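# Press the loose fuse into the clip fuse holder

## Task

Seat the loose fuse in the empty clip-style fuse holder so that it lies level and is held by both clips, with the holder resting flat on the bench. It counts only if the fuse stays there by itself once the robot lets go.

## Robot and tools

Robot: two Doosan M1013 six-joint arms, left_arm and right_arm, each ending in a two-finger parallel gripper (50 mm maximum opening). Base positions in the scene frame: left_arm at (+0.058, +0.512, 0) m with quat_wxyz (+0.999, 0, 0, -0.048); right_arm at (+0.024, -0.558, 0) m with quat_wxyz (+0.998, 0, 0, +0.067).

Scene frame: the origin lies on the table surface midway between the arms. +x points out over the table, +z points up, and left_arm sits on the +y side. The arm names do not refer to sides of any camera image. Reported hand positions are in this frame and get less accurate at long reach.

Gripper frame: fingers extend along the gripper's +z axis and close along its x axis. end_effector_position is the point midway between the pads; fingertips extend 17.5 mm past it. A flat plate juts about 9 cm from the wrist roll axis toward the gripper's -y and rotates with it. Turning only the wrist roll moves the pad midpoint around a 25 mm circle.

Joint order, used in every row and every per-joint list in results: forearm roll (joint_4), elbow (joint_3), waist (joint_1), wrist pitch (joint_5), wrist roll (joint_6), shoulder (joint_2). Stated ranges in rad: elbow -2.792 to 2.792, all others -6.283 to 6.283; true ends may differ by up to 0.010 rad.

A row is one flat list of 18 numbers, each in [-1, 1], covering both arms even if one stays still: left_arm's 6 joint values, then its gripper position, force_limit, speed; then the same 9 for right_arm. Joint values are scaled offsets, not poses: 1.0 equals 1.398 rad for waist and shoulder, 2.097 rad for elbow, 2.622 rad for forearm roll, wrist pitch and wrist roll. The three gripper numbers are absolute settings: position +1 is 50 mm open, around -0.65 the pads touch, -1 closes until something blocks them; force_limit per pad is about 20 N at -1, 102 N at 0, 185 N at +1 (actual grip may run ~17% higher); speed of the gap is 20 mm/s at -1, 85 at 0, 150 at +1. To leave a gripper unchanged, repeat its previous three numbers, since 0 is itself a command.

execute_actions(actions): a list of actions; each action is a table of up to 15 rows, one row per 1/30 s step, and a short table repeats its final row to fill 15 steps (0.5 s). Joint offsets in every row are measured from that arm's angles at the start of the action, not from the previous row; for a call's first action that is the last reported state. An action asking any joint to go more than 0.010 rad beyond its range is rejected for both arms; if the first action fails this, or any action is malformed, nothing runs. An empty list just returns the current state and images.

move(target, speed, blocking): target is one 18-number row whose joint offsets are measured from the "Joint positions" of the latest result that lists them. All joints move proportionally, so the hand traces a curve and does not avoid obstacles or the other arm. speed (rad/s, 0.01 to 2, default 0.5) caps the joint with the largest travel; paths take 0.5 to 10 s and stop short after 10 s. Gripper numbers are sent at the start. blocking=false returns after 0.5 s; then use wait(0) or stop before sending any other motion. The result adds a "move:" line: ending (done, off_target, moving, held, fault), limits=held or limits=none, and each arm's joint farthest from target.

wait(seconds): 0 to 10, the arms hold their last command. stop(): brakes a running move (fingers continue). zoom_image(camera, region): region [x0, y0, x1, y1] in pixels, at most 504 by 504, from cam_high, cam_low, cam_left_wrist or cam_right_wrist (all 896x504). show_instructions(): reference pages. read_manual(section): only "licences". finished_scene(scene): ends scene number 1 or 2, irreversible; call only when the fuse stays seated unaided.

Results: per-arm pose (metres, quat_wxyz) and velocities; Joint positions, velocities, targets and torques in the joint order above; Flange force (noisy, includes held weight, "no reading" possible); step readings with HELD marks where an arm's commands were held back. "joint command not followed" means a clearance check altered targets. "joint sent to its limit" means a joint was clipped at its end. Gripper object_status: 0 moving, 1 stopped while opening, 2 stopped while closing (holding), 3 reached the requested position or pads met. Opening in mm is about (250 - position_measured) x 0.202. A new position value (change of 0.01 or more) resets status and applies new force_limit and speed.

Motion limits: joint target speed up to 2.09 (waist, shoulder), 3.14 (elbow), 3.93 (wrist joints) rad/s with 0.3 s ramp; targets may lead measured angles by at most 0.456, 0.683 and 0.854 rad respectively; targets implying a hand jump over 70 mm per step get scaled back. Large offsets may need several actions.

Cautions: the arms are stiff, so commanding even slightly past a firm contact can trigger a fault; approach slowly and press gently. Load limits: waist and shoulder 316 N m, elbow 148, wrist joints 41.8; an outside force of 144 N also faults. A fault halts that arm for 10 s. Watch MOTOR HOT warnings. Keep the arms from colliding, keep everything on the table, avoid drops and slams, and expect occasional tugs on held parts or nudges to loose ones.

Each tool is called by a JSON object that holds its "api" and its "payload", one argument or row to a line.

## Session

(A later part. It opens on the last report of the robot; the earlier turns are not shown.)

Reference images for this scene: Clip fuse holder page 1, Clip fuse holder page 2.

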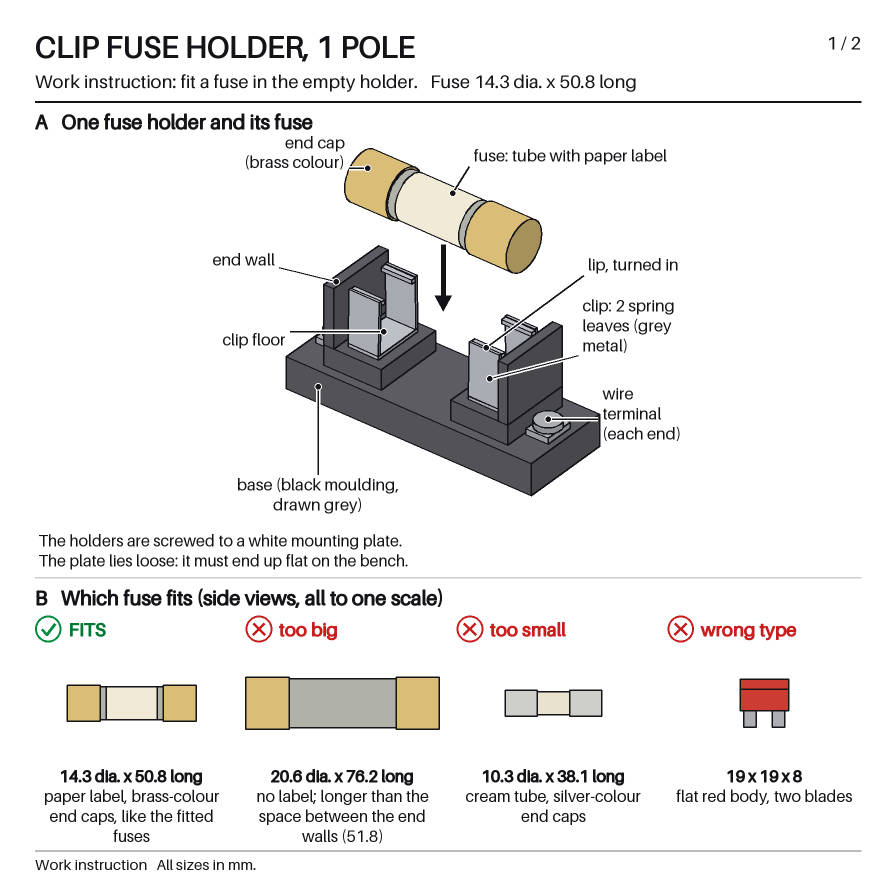

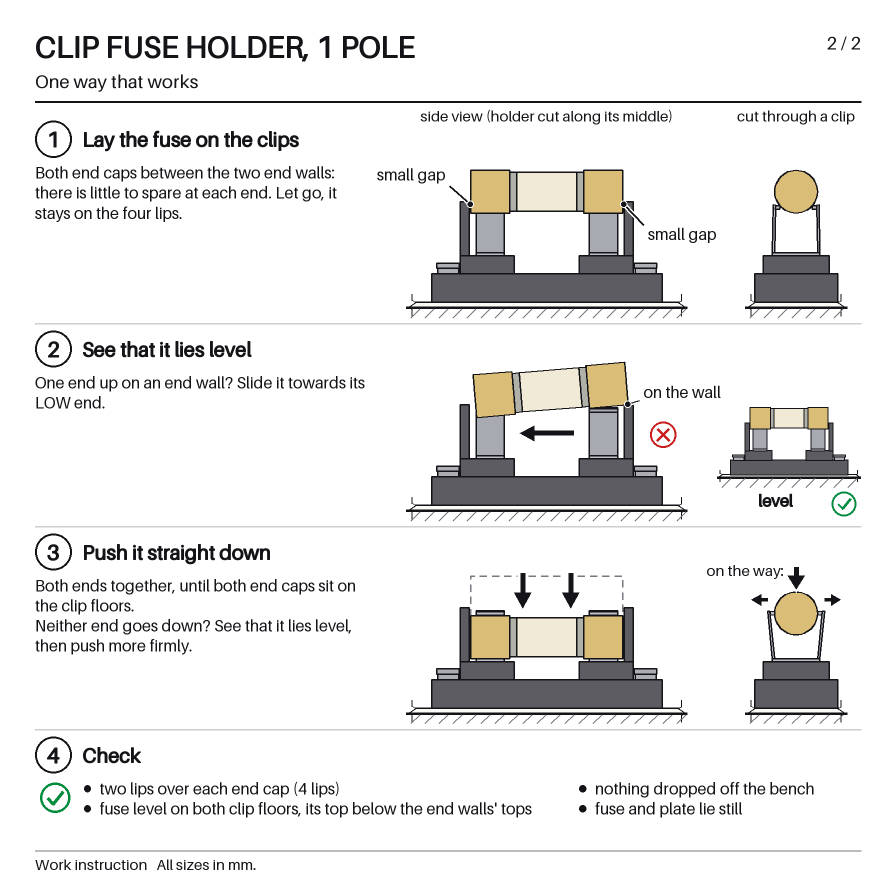

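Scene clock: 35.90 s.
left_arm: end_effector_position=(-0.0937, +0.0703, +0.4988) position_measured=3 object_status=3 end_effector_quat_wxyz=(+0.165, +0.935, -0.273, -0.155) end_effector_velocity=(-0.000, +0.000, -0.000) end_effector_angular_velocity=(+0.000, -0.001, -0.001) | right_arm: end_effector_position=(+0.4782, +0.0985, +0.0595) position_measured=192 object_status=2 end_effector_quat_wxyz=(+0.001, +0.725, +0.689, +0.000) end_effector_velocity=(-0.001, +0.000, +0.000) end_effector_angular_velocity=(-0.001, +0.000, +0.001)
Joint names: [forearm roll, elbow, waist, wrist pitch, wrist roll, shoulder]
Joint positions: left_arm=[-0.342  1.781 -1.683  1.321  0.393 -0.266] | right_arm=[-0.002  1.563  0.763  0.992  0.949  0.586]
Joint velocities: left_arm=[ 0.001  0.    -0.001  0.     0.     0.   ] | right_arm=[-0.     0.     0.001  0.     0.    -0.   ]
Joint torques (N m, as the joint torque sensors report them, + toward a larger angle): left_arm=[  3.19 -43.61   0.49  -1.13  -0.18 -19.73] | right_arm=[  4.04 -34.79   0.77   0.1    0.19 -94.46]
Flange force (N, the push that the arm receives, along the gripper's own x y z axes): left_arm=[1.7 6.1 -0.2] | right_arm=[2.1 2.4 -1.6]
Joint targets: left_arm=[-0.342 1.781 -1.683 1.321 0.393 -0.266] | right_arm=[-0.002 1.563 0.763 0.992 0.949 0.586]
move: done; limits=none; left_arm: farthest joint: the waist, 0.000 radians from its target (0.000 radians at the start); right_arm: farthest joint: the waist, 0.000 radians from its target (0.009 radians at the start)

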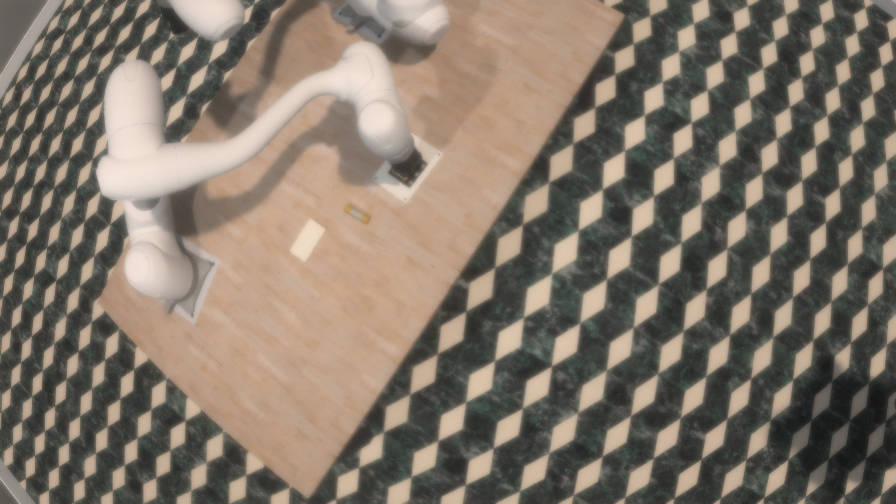

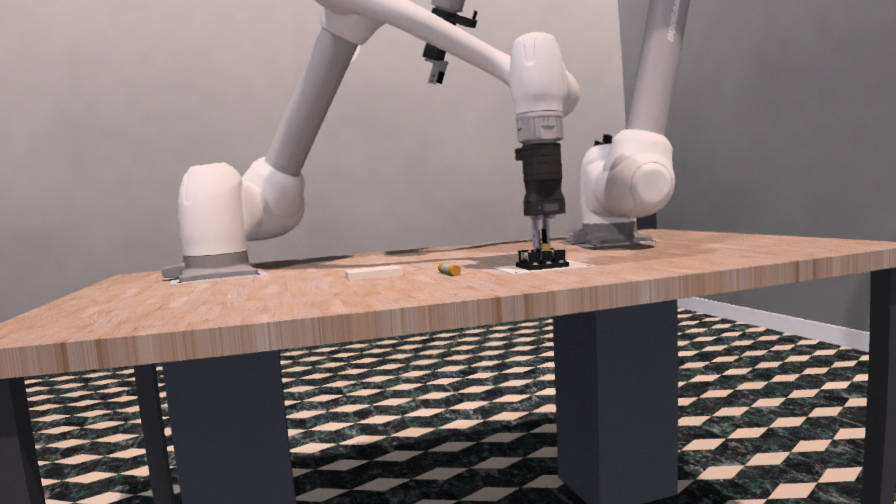

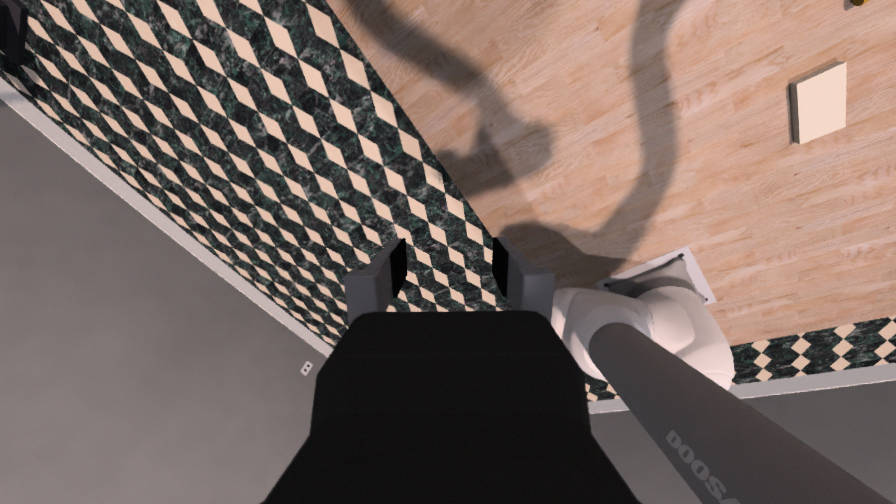

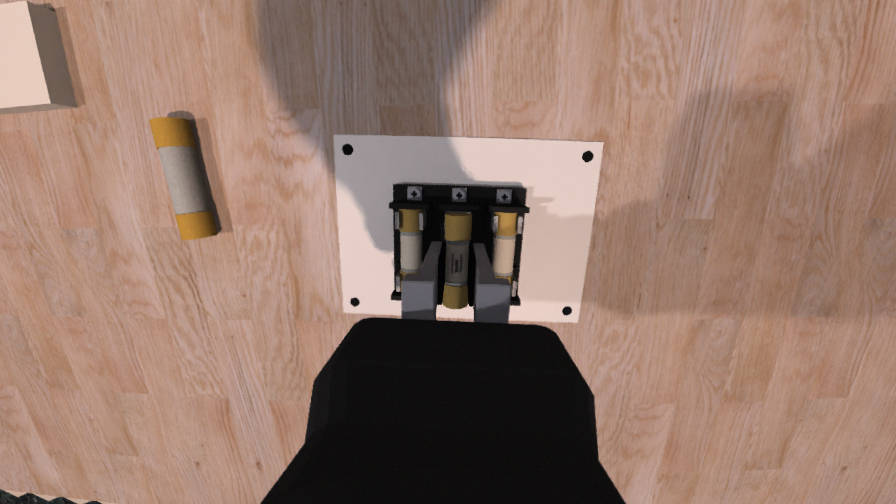

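{"api": "move", "payload": {
  "target": [0,0,0,0,0,0,1,0,0,0,0.0008,0.00087,-0.00027,0.00046,-0.0007,-1,-0.5,-0.5],
  "speed": 0.01
}}

{"api": "move", "payload": {
  "target": [0,0,0,0,0,0,1,0,0,0,0.0015,0,-0.00287,0,0.0031,-1,-0.5,-0.5],
  "speed": 0.01
}}

{"api": "zoom_image", "payload": {
  "camera": "cam_right_wrist",
  "region": [370, 170, 540, 320]
}}

{"api": "zoom_image", "payload": {
  "camera": "cam_low",
  "region": [505, 225, 585, 275]
}}

Scene clock: 42.03 s.
left_arm: end_effector_position=(-0.0937, +0.0703, +0.4988) position_measured=3 object_status=3 end_effector_quat_wxyz=(+0.165, +0.935, -0.273, -0.155) end_effector_velocity=(-0.000, +0.000, +0.002) end_effector_angular_velocity=(-0.003, +0.002, -0.000) | right_arm: end_effector_position=(+0.4769, +0.0985, +0.0595) position_measured=192 object_status=2 end_effector_quat_wxyz=(+0.001, +0.725, +0.689, +0.000) end_effector_velocity=(+0.001, +0.000, +0.001) end_effector_angular_velocity=(+0.001, -0.001, -0.002)
Joint names: [forearm roll, elbow, waist, wrist pitch, wrist roll, shoulder]
Joint positions: left_arm=[-0.342  1.781 -1.683  1.321  0.393 -0.266] | right_arm=[-0.002  1.565  0.764  0.991  0.95   0.585]
Joint velocities: left_arm=[-0.001 -0.001 -0.    -0.     0.    -0.002] | right_arm=[ 0.    -0.001 -0.001  0.     0.001 -0.   ]
Joint torques (N m, as the joint torque sensors report them, + toward a larger angle): left_arm=[  2.91 -43.1    2.04  -0.96  -0.22 -20.11] | right_arm=[  3.9  -34.24   1.6   -0.04  -0.17 -95.35]
Flange force (N, the push that the arm receives, along the gripper's own x y z axes): left_arm=[-2.0 7.8 -0.3] | right_arm=[3.9 4.8 -1.4]
Joint targets: left_arm=[-0.342 1.781 -1.683 1.321 0.393 -0.266] | right_arm=[-0.002 1.565 0.764 0.991 0.950 0.585]
move: done; limits=none; left_arm: farthest joint: the waist, 0.000 radians from its target (0.000 radians at the start); right_arm: farthest joint: the waist, 0.000 radians from its target (0.002 radians at the start)

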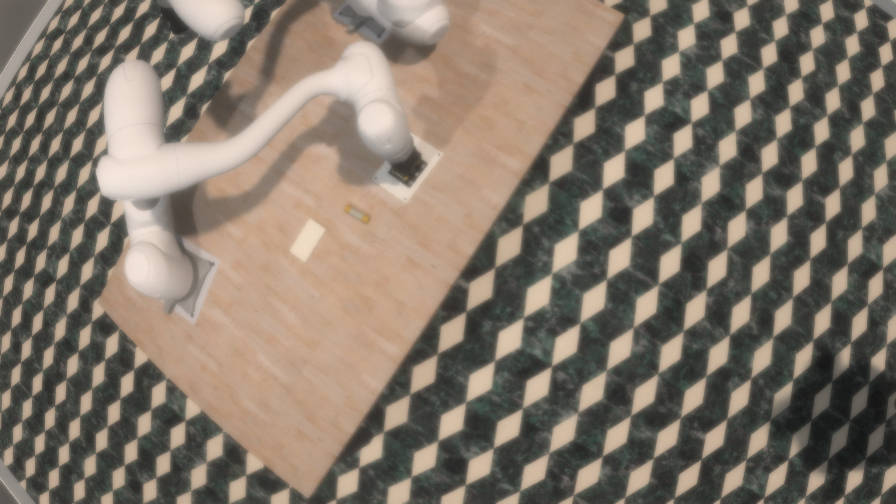

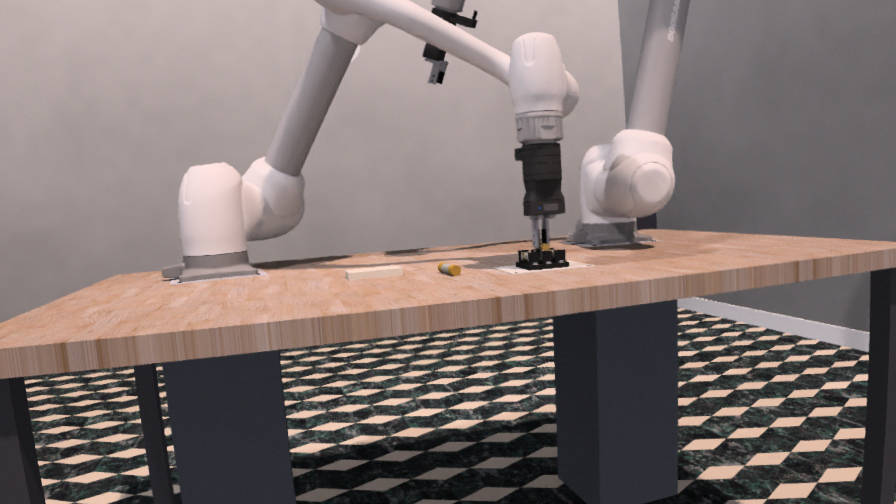

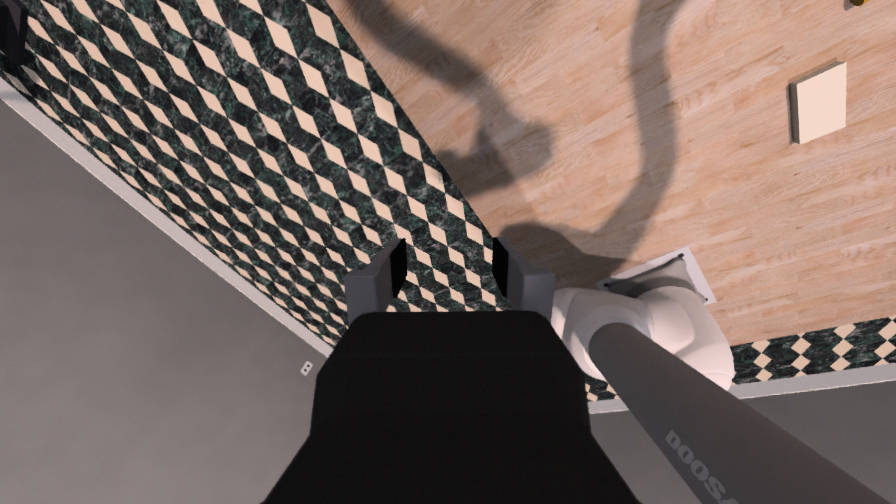

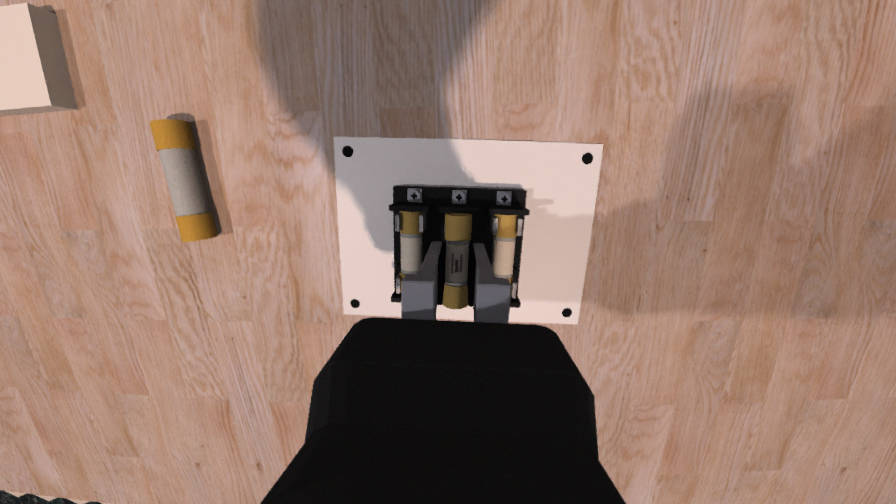

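Scene clock: 43.00 s.
left_arm: end_effector_position=(-0.0937, +0.0703, +0.4988) position_measured=3 object_status=3 end_effector_quat_wxyz=(+0.165, +0.935, -0.273, -0.155) end_effector_velocity=(+0.000, -0.000, -0.000) end_effector_angular_velocity=(-0.001, -0.001, +0.000) | right_arm: end_effector_position=(+0.4769, +0.0986, +0.0546) position_measured=192 object_status=2 end_effector_quat_wxyz=(+0.001, +0.725, +0.689, +0.000) end_effector_velocity=(-0.001, +0.000, -0.000) end_effector_angular_velocity=(-0.000, +0.001, +0.003)
Joint names: [forearm roll, elbow, waist, wrist pitch, wrist roll, shoulder]
Joint positions: left_arm=[-0.342  1.781 -1.683  1.321  0.393 -0.266] | right_arm=[-0.002  1.568  0.764  0.984  0.95   0.589]
Joint velocities: left_arm=[ 0.001 -0.    -0.    -0.001 -0.     0.   ] | right_arm=[ 0.001  0.001  0.001 -0.    -0.002  0.   ]
Joint torques (N m, as the joint torque sensors report them, + toward a larger angle): left_arm=[  3.06 -43.66   2.06  -0.88  -0.53 -19.85] | right_arm=[  6.29  -9.44  12.52  -1.01   0.26 -50.95]
Flange force (N, the push that the arm receives, along the gripper's own x y z axes): left_arm=[-1.0 7.3 1.3] | right_arm=[-5.2 15.3 -57.2]
Joint targets: left_arm=[-0.342 1.781 -1.683 1.321 0.393 -0.266] | right_arm=[-0.002 1.568 0.764 0.984 0.950 0.589]
move: done; limits=none; left_arm: farthest joint: the waist, 0.000 radians from its target (0.000 radians at the start); right_arm: farthest joint: the waist, 0.000 radians from its target (0.000 radians at the start)

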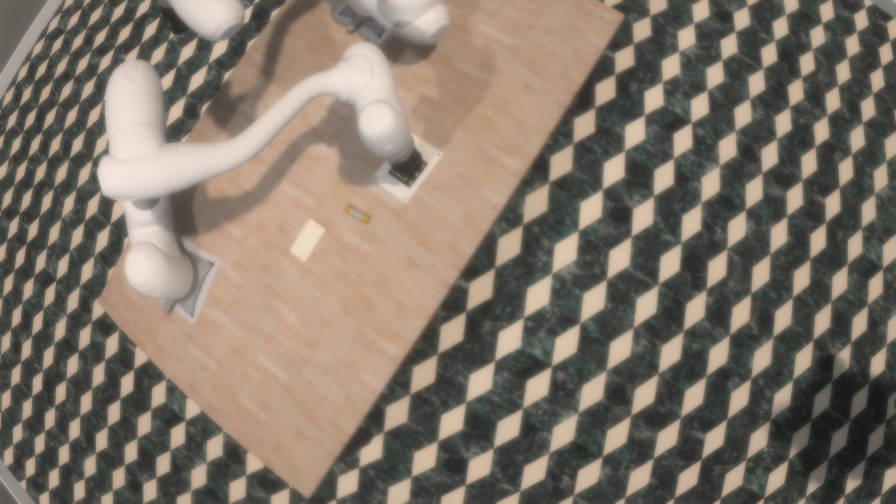

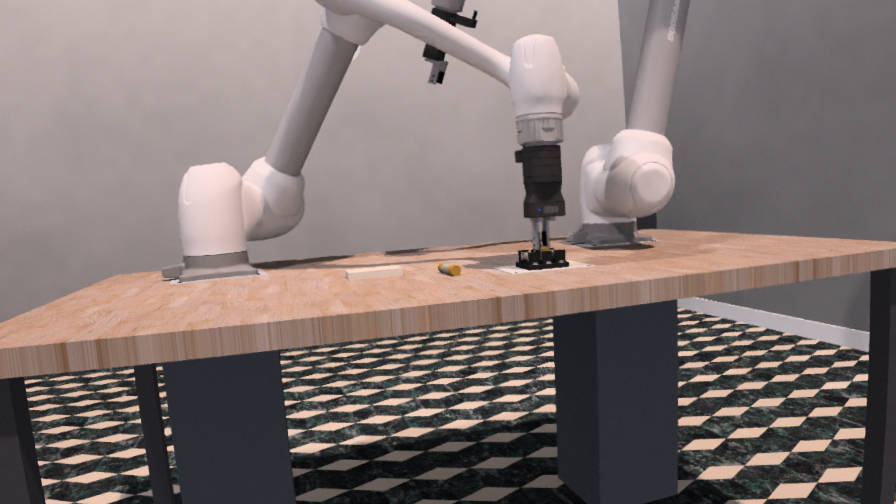

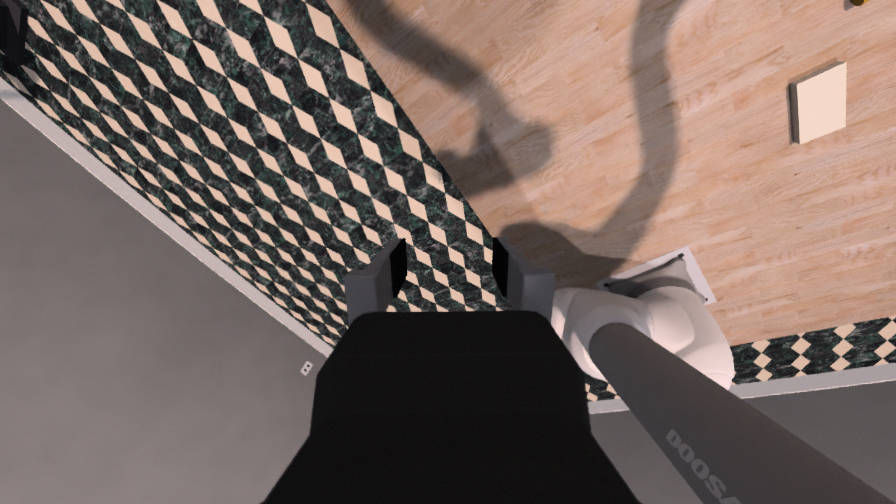

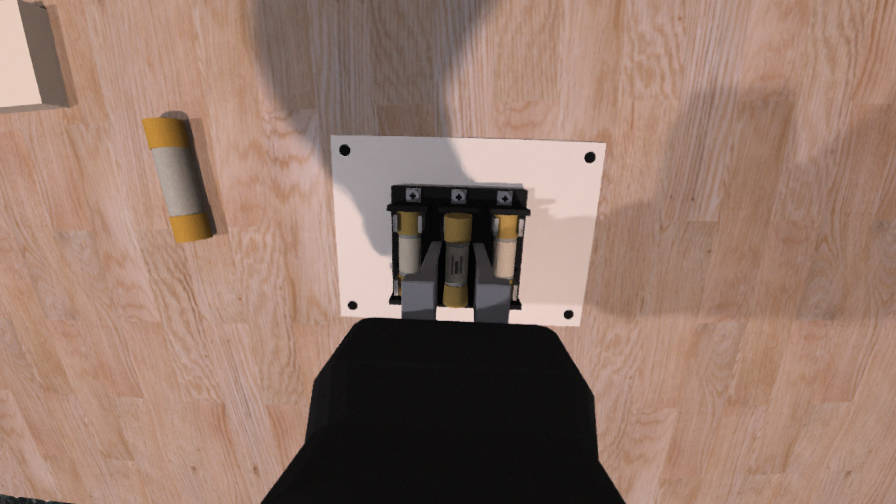

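Region (370, 170, 540, 320) of cam_right_wrist's 896x504 image, scaled by 2.965, with more detail than that image has; it fills the top 445 rows of this view, and the rest is white.

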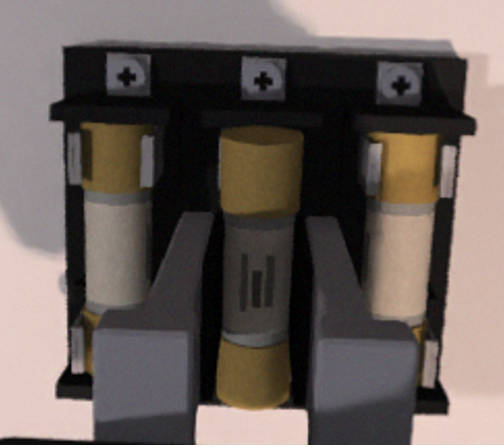

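Region (505, 225, 585, 275) of cam_low's 896x504 image, scaled by 6.300, with more detail than that image has; it fills the top 315 rows of this view, and the rest is white.

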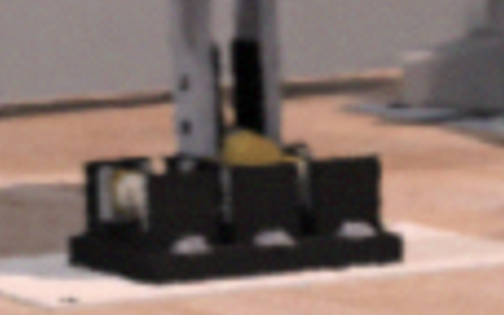

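{"api": "move", "payload": {
  "target": [0,0,0,0,0,0,1,0,0,0,-0.0009,0,0.0017,0,-0.0019,-1,-0.5,-0.5],
  "speed": 0.015
}}

{"api": "move", "payload": {
  "target": [0,0,0,0,0,0,1,0,0,0,-0.00053,-0.00058,0.00018,-0.0003,0.00047,-1,-0.5,-0.5],
  "speed": 0.015
}}

{"api": "zoom_image", "payload": {
  "camera": "cam_right_wrist",
  "region": [370,170,540,320]
}}

Scene clock: 51.87 s.
left_arm: end_effector_position=(-0.0937, +0.0703, +0.4988) position_measured=3 object_status=3 end_effector_quat_wxyz=(+0.165, +0.935, -0.273, -0.155) end_effector_velocity=(-0.001, -0.000, +0.001) end_effector_angular_velocity=(-0.000, +0.004, +0.000) | right_arm: end_effector_position=(+0.4769, +0.0986, +0.0576) position_measured=192 object_status=2 end_effector_quat_wxyz=(+0.001, +0.725, +0.689, +0.000) end_effector_velocity=(-0.001, -0.001, -0.001) end_effector_angular_velocity=(-0.001, +0.001, +0.003)
Joint names: [forearm roll, elbow, waist, wrist pitch, wrist roll, shoulder]
Joint positions: left_arm=[-0.342  1.781 -1.683  1.321  0.393 -0.266] | right_arm=[-0.002  1.566  0.764  0.988  0.95   0.586]
Joint velocities: left_arm=[-0.004 -0.002  0.     0.001 -0.     0.   ] | right_arm=[ 0.     0.002  0.     0.    -0.003  0.   ]
Joint torques (N m, as the joint torque sensors report them, + toward a larger angle): left_arm=[  3.38 -44.12   1.34  -0.74  -0.04 -20.06] | right_arm=[  3.75 -35.07   1.46  -0.06   0.18 -97.46]
Flange force (N, the push that the arm receives, along the gripper's own x y z axes): left_arm=[-0.3 6.3 1.7] | right_arm=[4.2 5.0 1.7]
Joint targets: left_arm=[-0.342 1.781 -1.683 1.321 0.393 -0.266] | right_arm=[-0.002 1.566 0.764 0.988 0.950 0.586]
move: done; limits=none; left_arm: farthest joint: the waist, 0.000 radians from its target (0.000 radians at the start); right_arm: farthest joint: the waist, 0.000 radians from its target (0.000 radians at the start)

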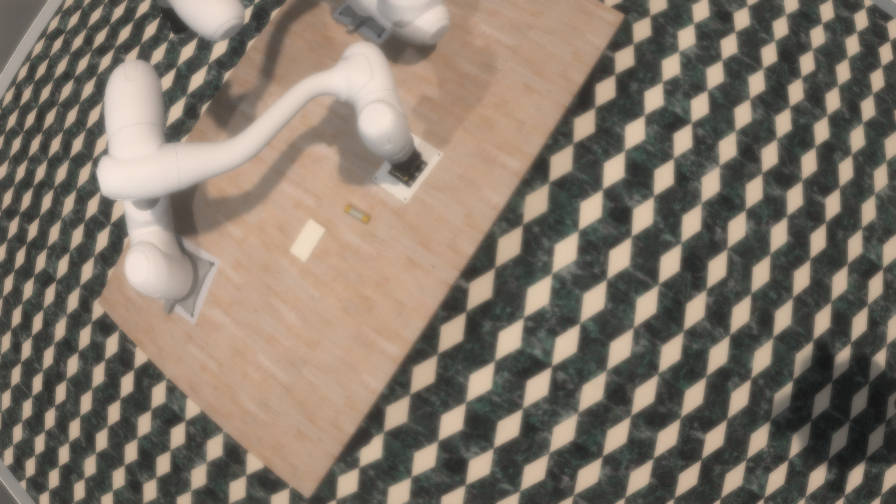

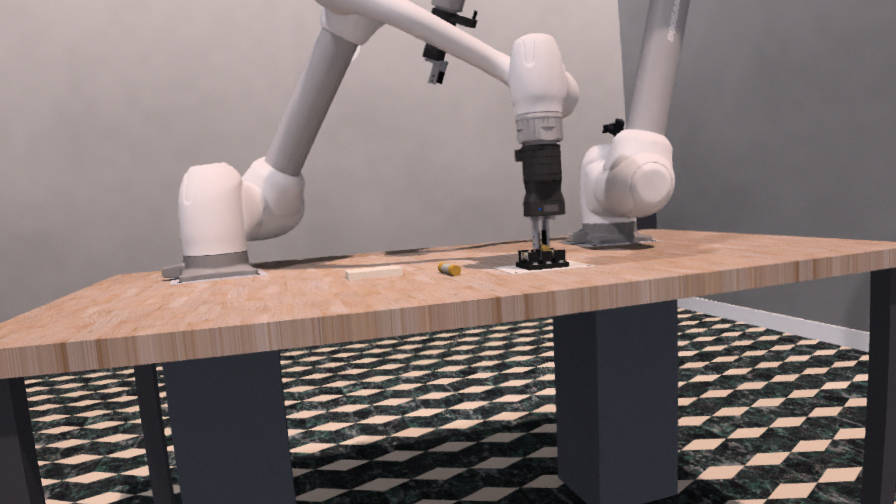

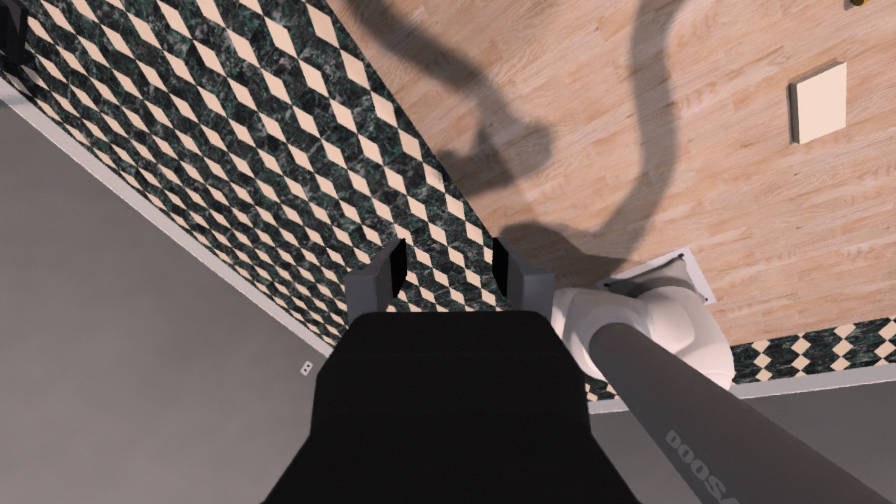

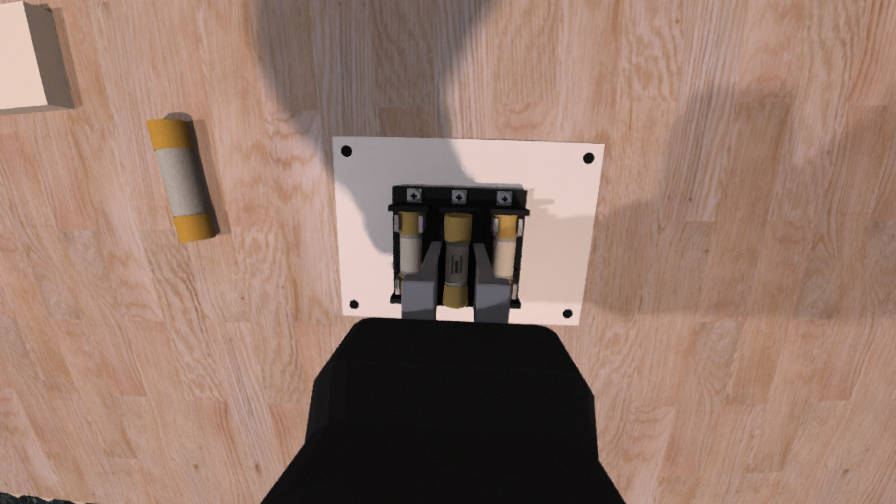

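Scene clock: 52.57 s.
left_arm: end_effector_position=(-0.0937, +0.0703, +0.4988) position_measured=3 object_status=3 end_effector_quat_wxyz=(+0.165, +0.935, -0.273, -0.155) end_effector_velocity=(-0.000, -0.000, +0.001) end_effector_angular_velocity=(-0.001, +0.001, -0.000) | right_arm: end_effector_position=(+0.4778, +0.0985, +0.0576) position_measured=192 object_status=2 end_effector_quat_wxyz=(+0.001, +0.725, +0.689, +0.000) end_effector_velocity=(-0.001, -0.001, -0.001) end_effector_angular_velocity=(-0.001, +0.001, +0.000)
Joint names: [forearm roll, elbow, waist, wrist pitch, wrist roll, shoulder]
Joint positions: left_arm=[-0.342  1.781 -1.683  1.321  0.393 -0.266] | right_arm=[-0.002  1.565  0.763  0.989  0.95   0.587]
Joint velocities: left_arm=[-0.    -0.001 -0.    -0.     0.    -0.   ] | right_arm=[ 0.     0.001  0.     0.    -0.     0.   ]
Joint torques (N m, as the joint torque sensors report them, + toward a larger angle): left_arm=[  3.09 -43.8    1.1   -0.86  -0.22 -19.5 ] | right_arm=[  3.8  -35.29   0.    -0.05   0.37 -93.21]
Flange force (N, the push that the arm receives, along the gripper's own x y z axes): left_arm=[0.0 5.8 0.6] | right_arm=[0.0 0.4 -2.4]
Joint targets: left_arm=[-0.342 1.781 -1.683 1.321 0.393 -0.266] | right_arm=[-0.002 1.565 0.763 0.989 0.950 0.587]
move: done; limits=none; left_arm: farthest joint: the waist, 0.000 radians from its target (0.000 radians at the start); right_arm: farthest joint: the waist, 0.000 radians from its target (0.001 radians at the start)

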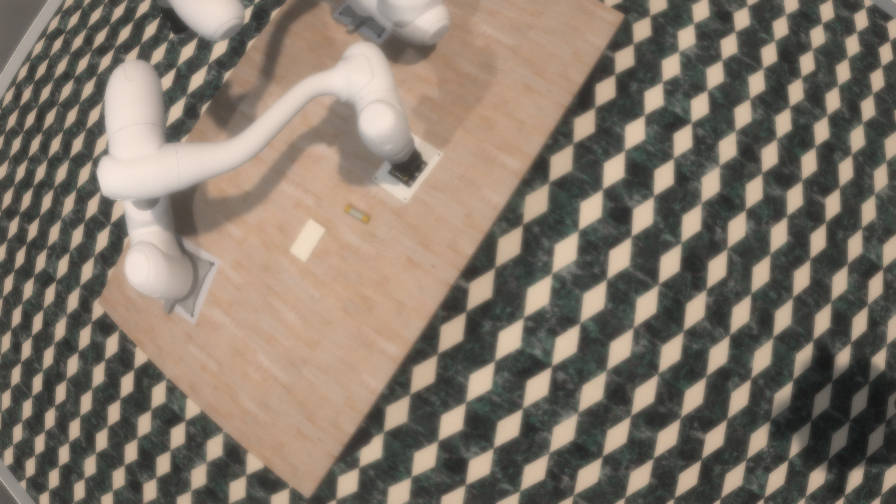

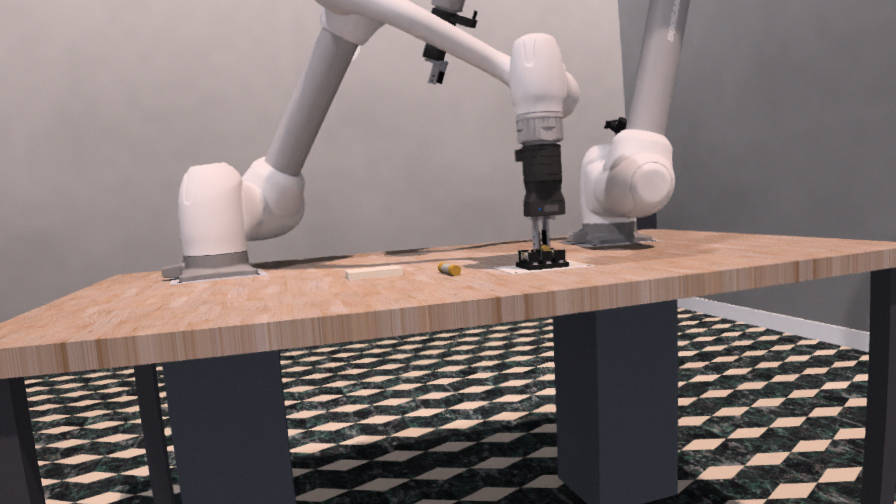

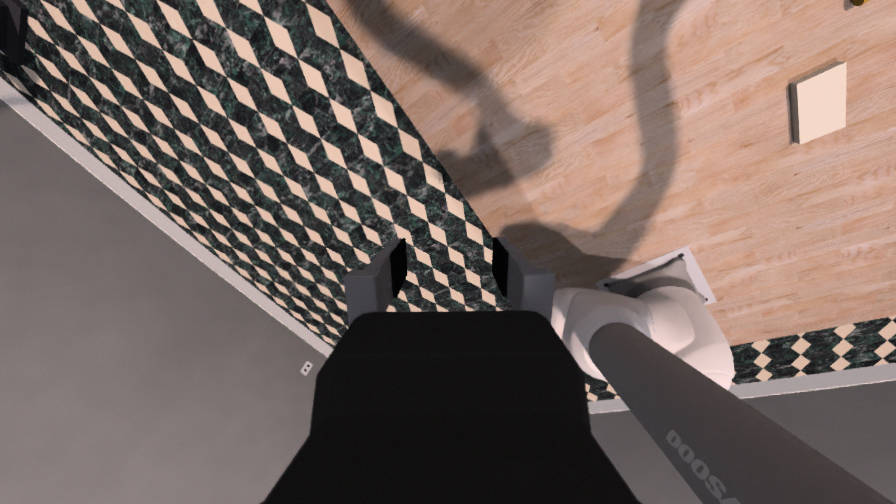

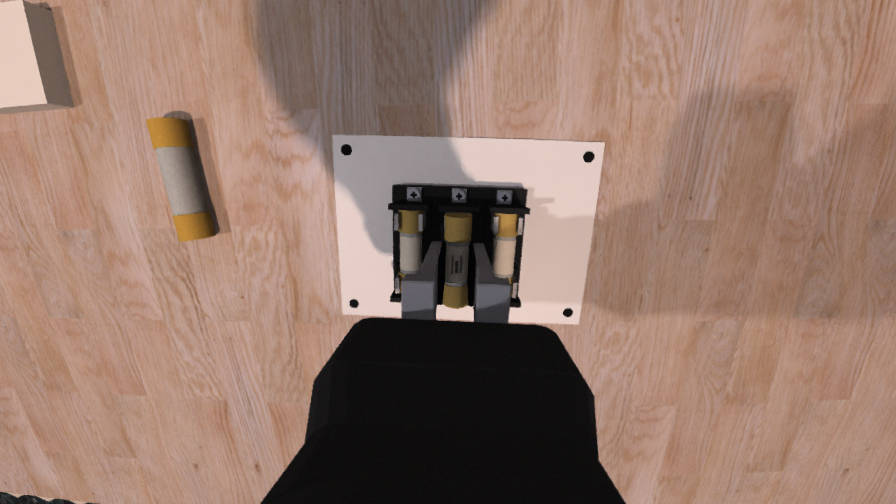

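Region (370, 170, 540, 320) of cam_right_wrist's 896x504 image, scaled by 2.965, with more detail than that image has; it fills the top 445 rows of this view, and the rest is white.

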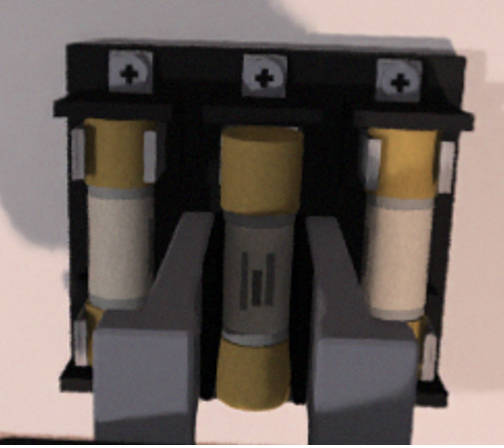

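{"api": "move", "payload": {
  "target": [0,0,0,0,0,0,1,0,0,0,0.0006,0,-0.00115,0,0.00124,-1,-0.5,-0.5],
  "speed": 0.01
}}

{"api": "zoom_image", "payload": {
  "camera": "cam_right_wrist",
  "region": [370,170,540,320]
}}

Scene clock: 55.13 s.
left_arm: end_effector_position=(-0.0937, +0.0703, +0.4988) position_measured=3 object_status=3 end_effector_quat_wxyz=(+0.165, +0.935, -0.273, -0.155) end_effector_velocity=(-0.000, +0.000, -0.000) end_effector_angular_velocity=(+0.000, -0.001, -0.001) | right_arm: end_effector_position=(+0.4778, +0.0986, +0.0556) position_measured=192 object_status=2 end_effector_quat_wxyz=(+0.001, +0.725, +0.689, +0.000) end_effector_velocity=(-0.000, +0.001, +0.000) end_effector_angular_velocity=(+0.001, -0.001, +0.001)
Joint names: [forearm roll, elbow, waist, wrist pitch, wrist roll, shoulder]
Joint positions: left_arm=[-0.342  1.781 -1.683  1.321  0.393 -0.266] | right_arm=[-0.002  1.566  0.763  0.986  0.95   0.589]
Joint velocities: left_arm=[ 0.001  0.    -0.001 -0.    -0.     0.   ] | right_arm=[-0.    -0.001  0.001 -0.    -0.    -0.   ]
Joint torques (N m, as the joint torque sensors report them, + toward a larger angle): left_arm=[  3.05 -44.04   2.14  -1.05  -0.4  -19.69] | right_arm=[  3.83 -31.64   3.98  -0.63  -0.09 -92.45]
Flange force (N, the push that the arm receives, along the gripper's own x y z axes): left_arm=[-1.8 6.6 1.6] | right_arm=[4.2 8.3 -6.4]
Joint targets: left_arm=[-0.342 1.781 -1.683 1.321 0.393 -0.266] | right_arm=[-0.002 1.566 0.763 0.986 0.950 0.589]
move: done; limits=none; left_arm: farthest joint: the waist, 0.000 radians from its target (0.000 radians at the start); right_arm: farthest joint: the waist, 0.000 radians from its target (0.000 radians at the start)

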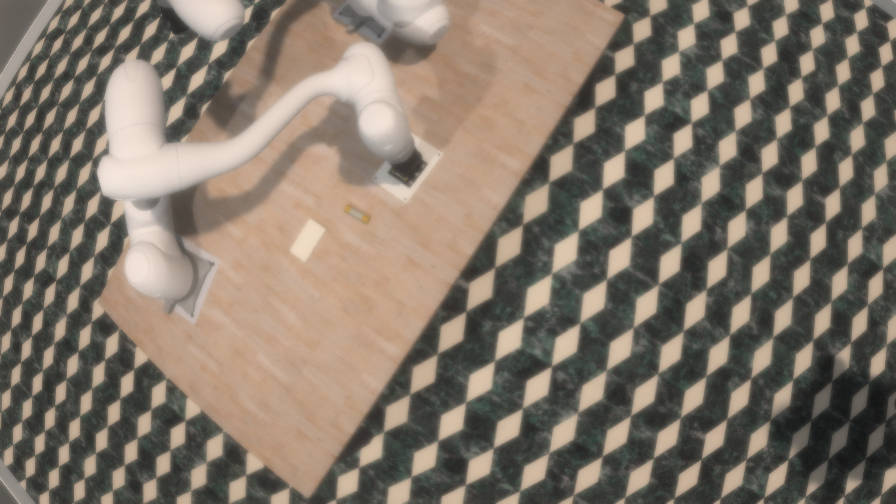

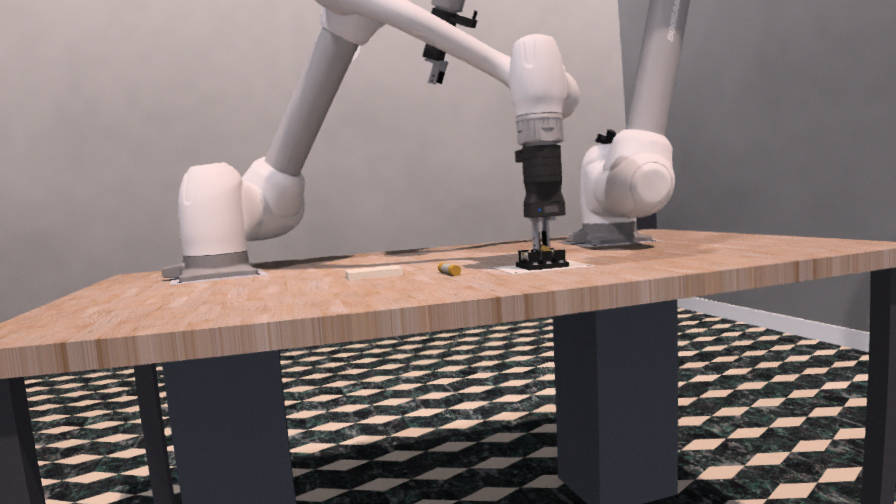

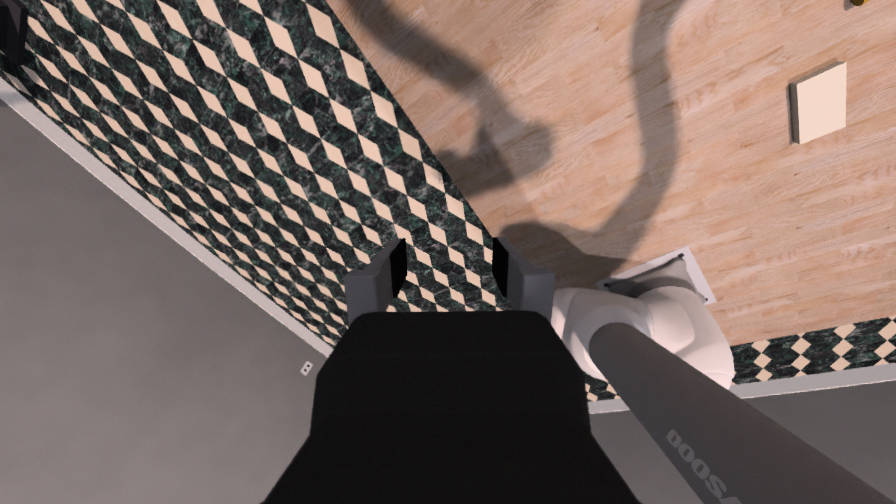

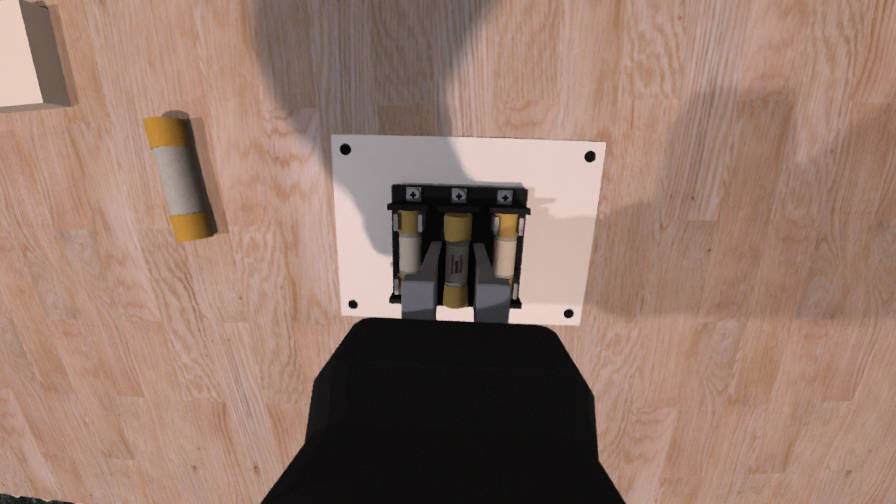

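Region (370, 170, 540, 320) of cam_right_wrist's 896x504 image, scaled by 2.965, with more detail than that image has; it fills the top 445 rows of this view, and the rest is white.

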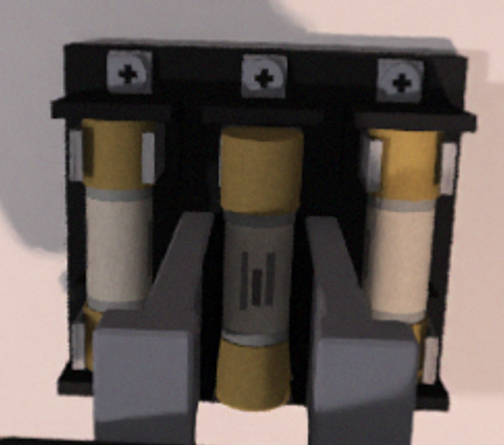

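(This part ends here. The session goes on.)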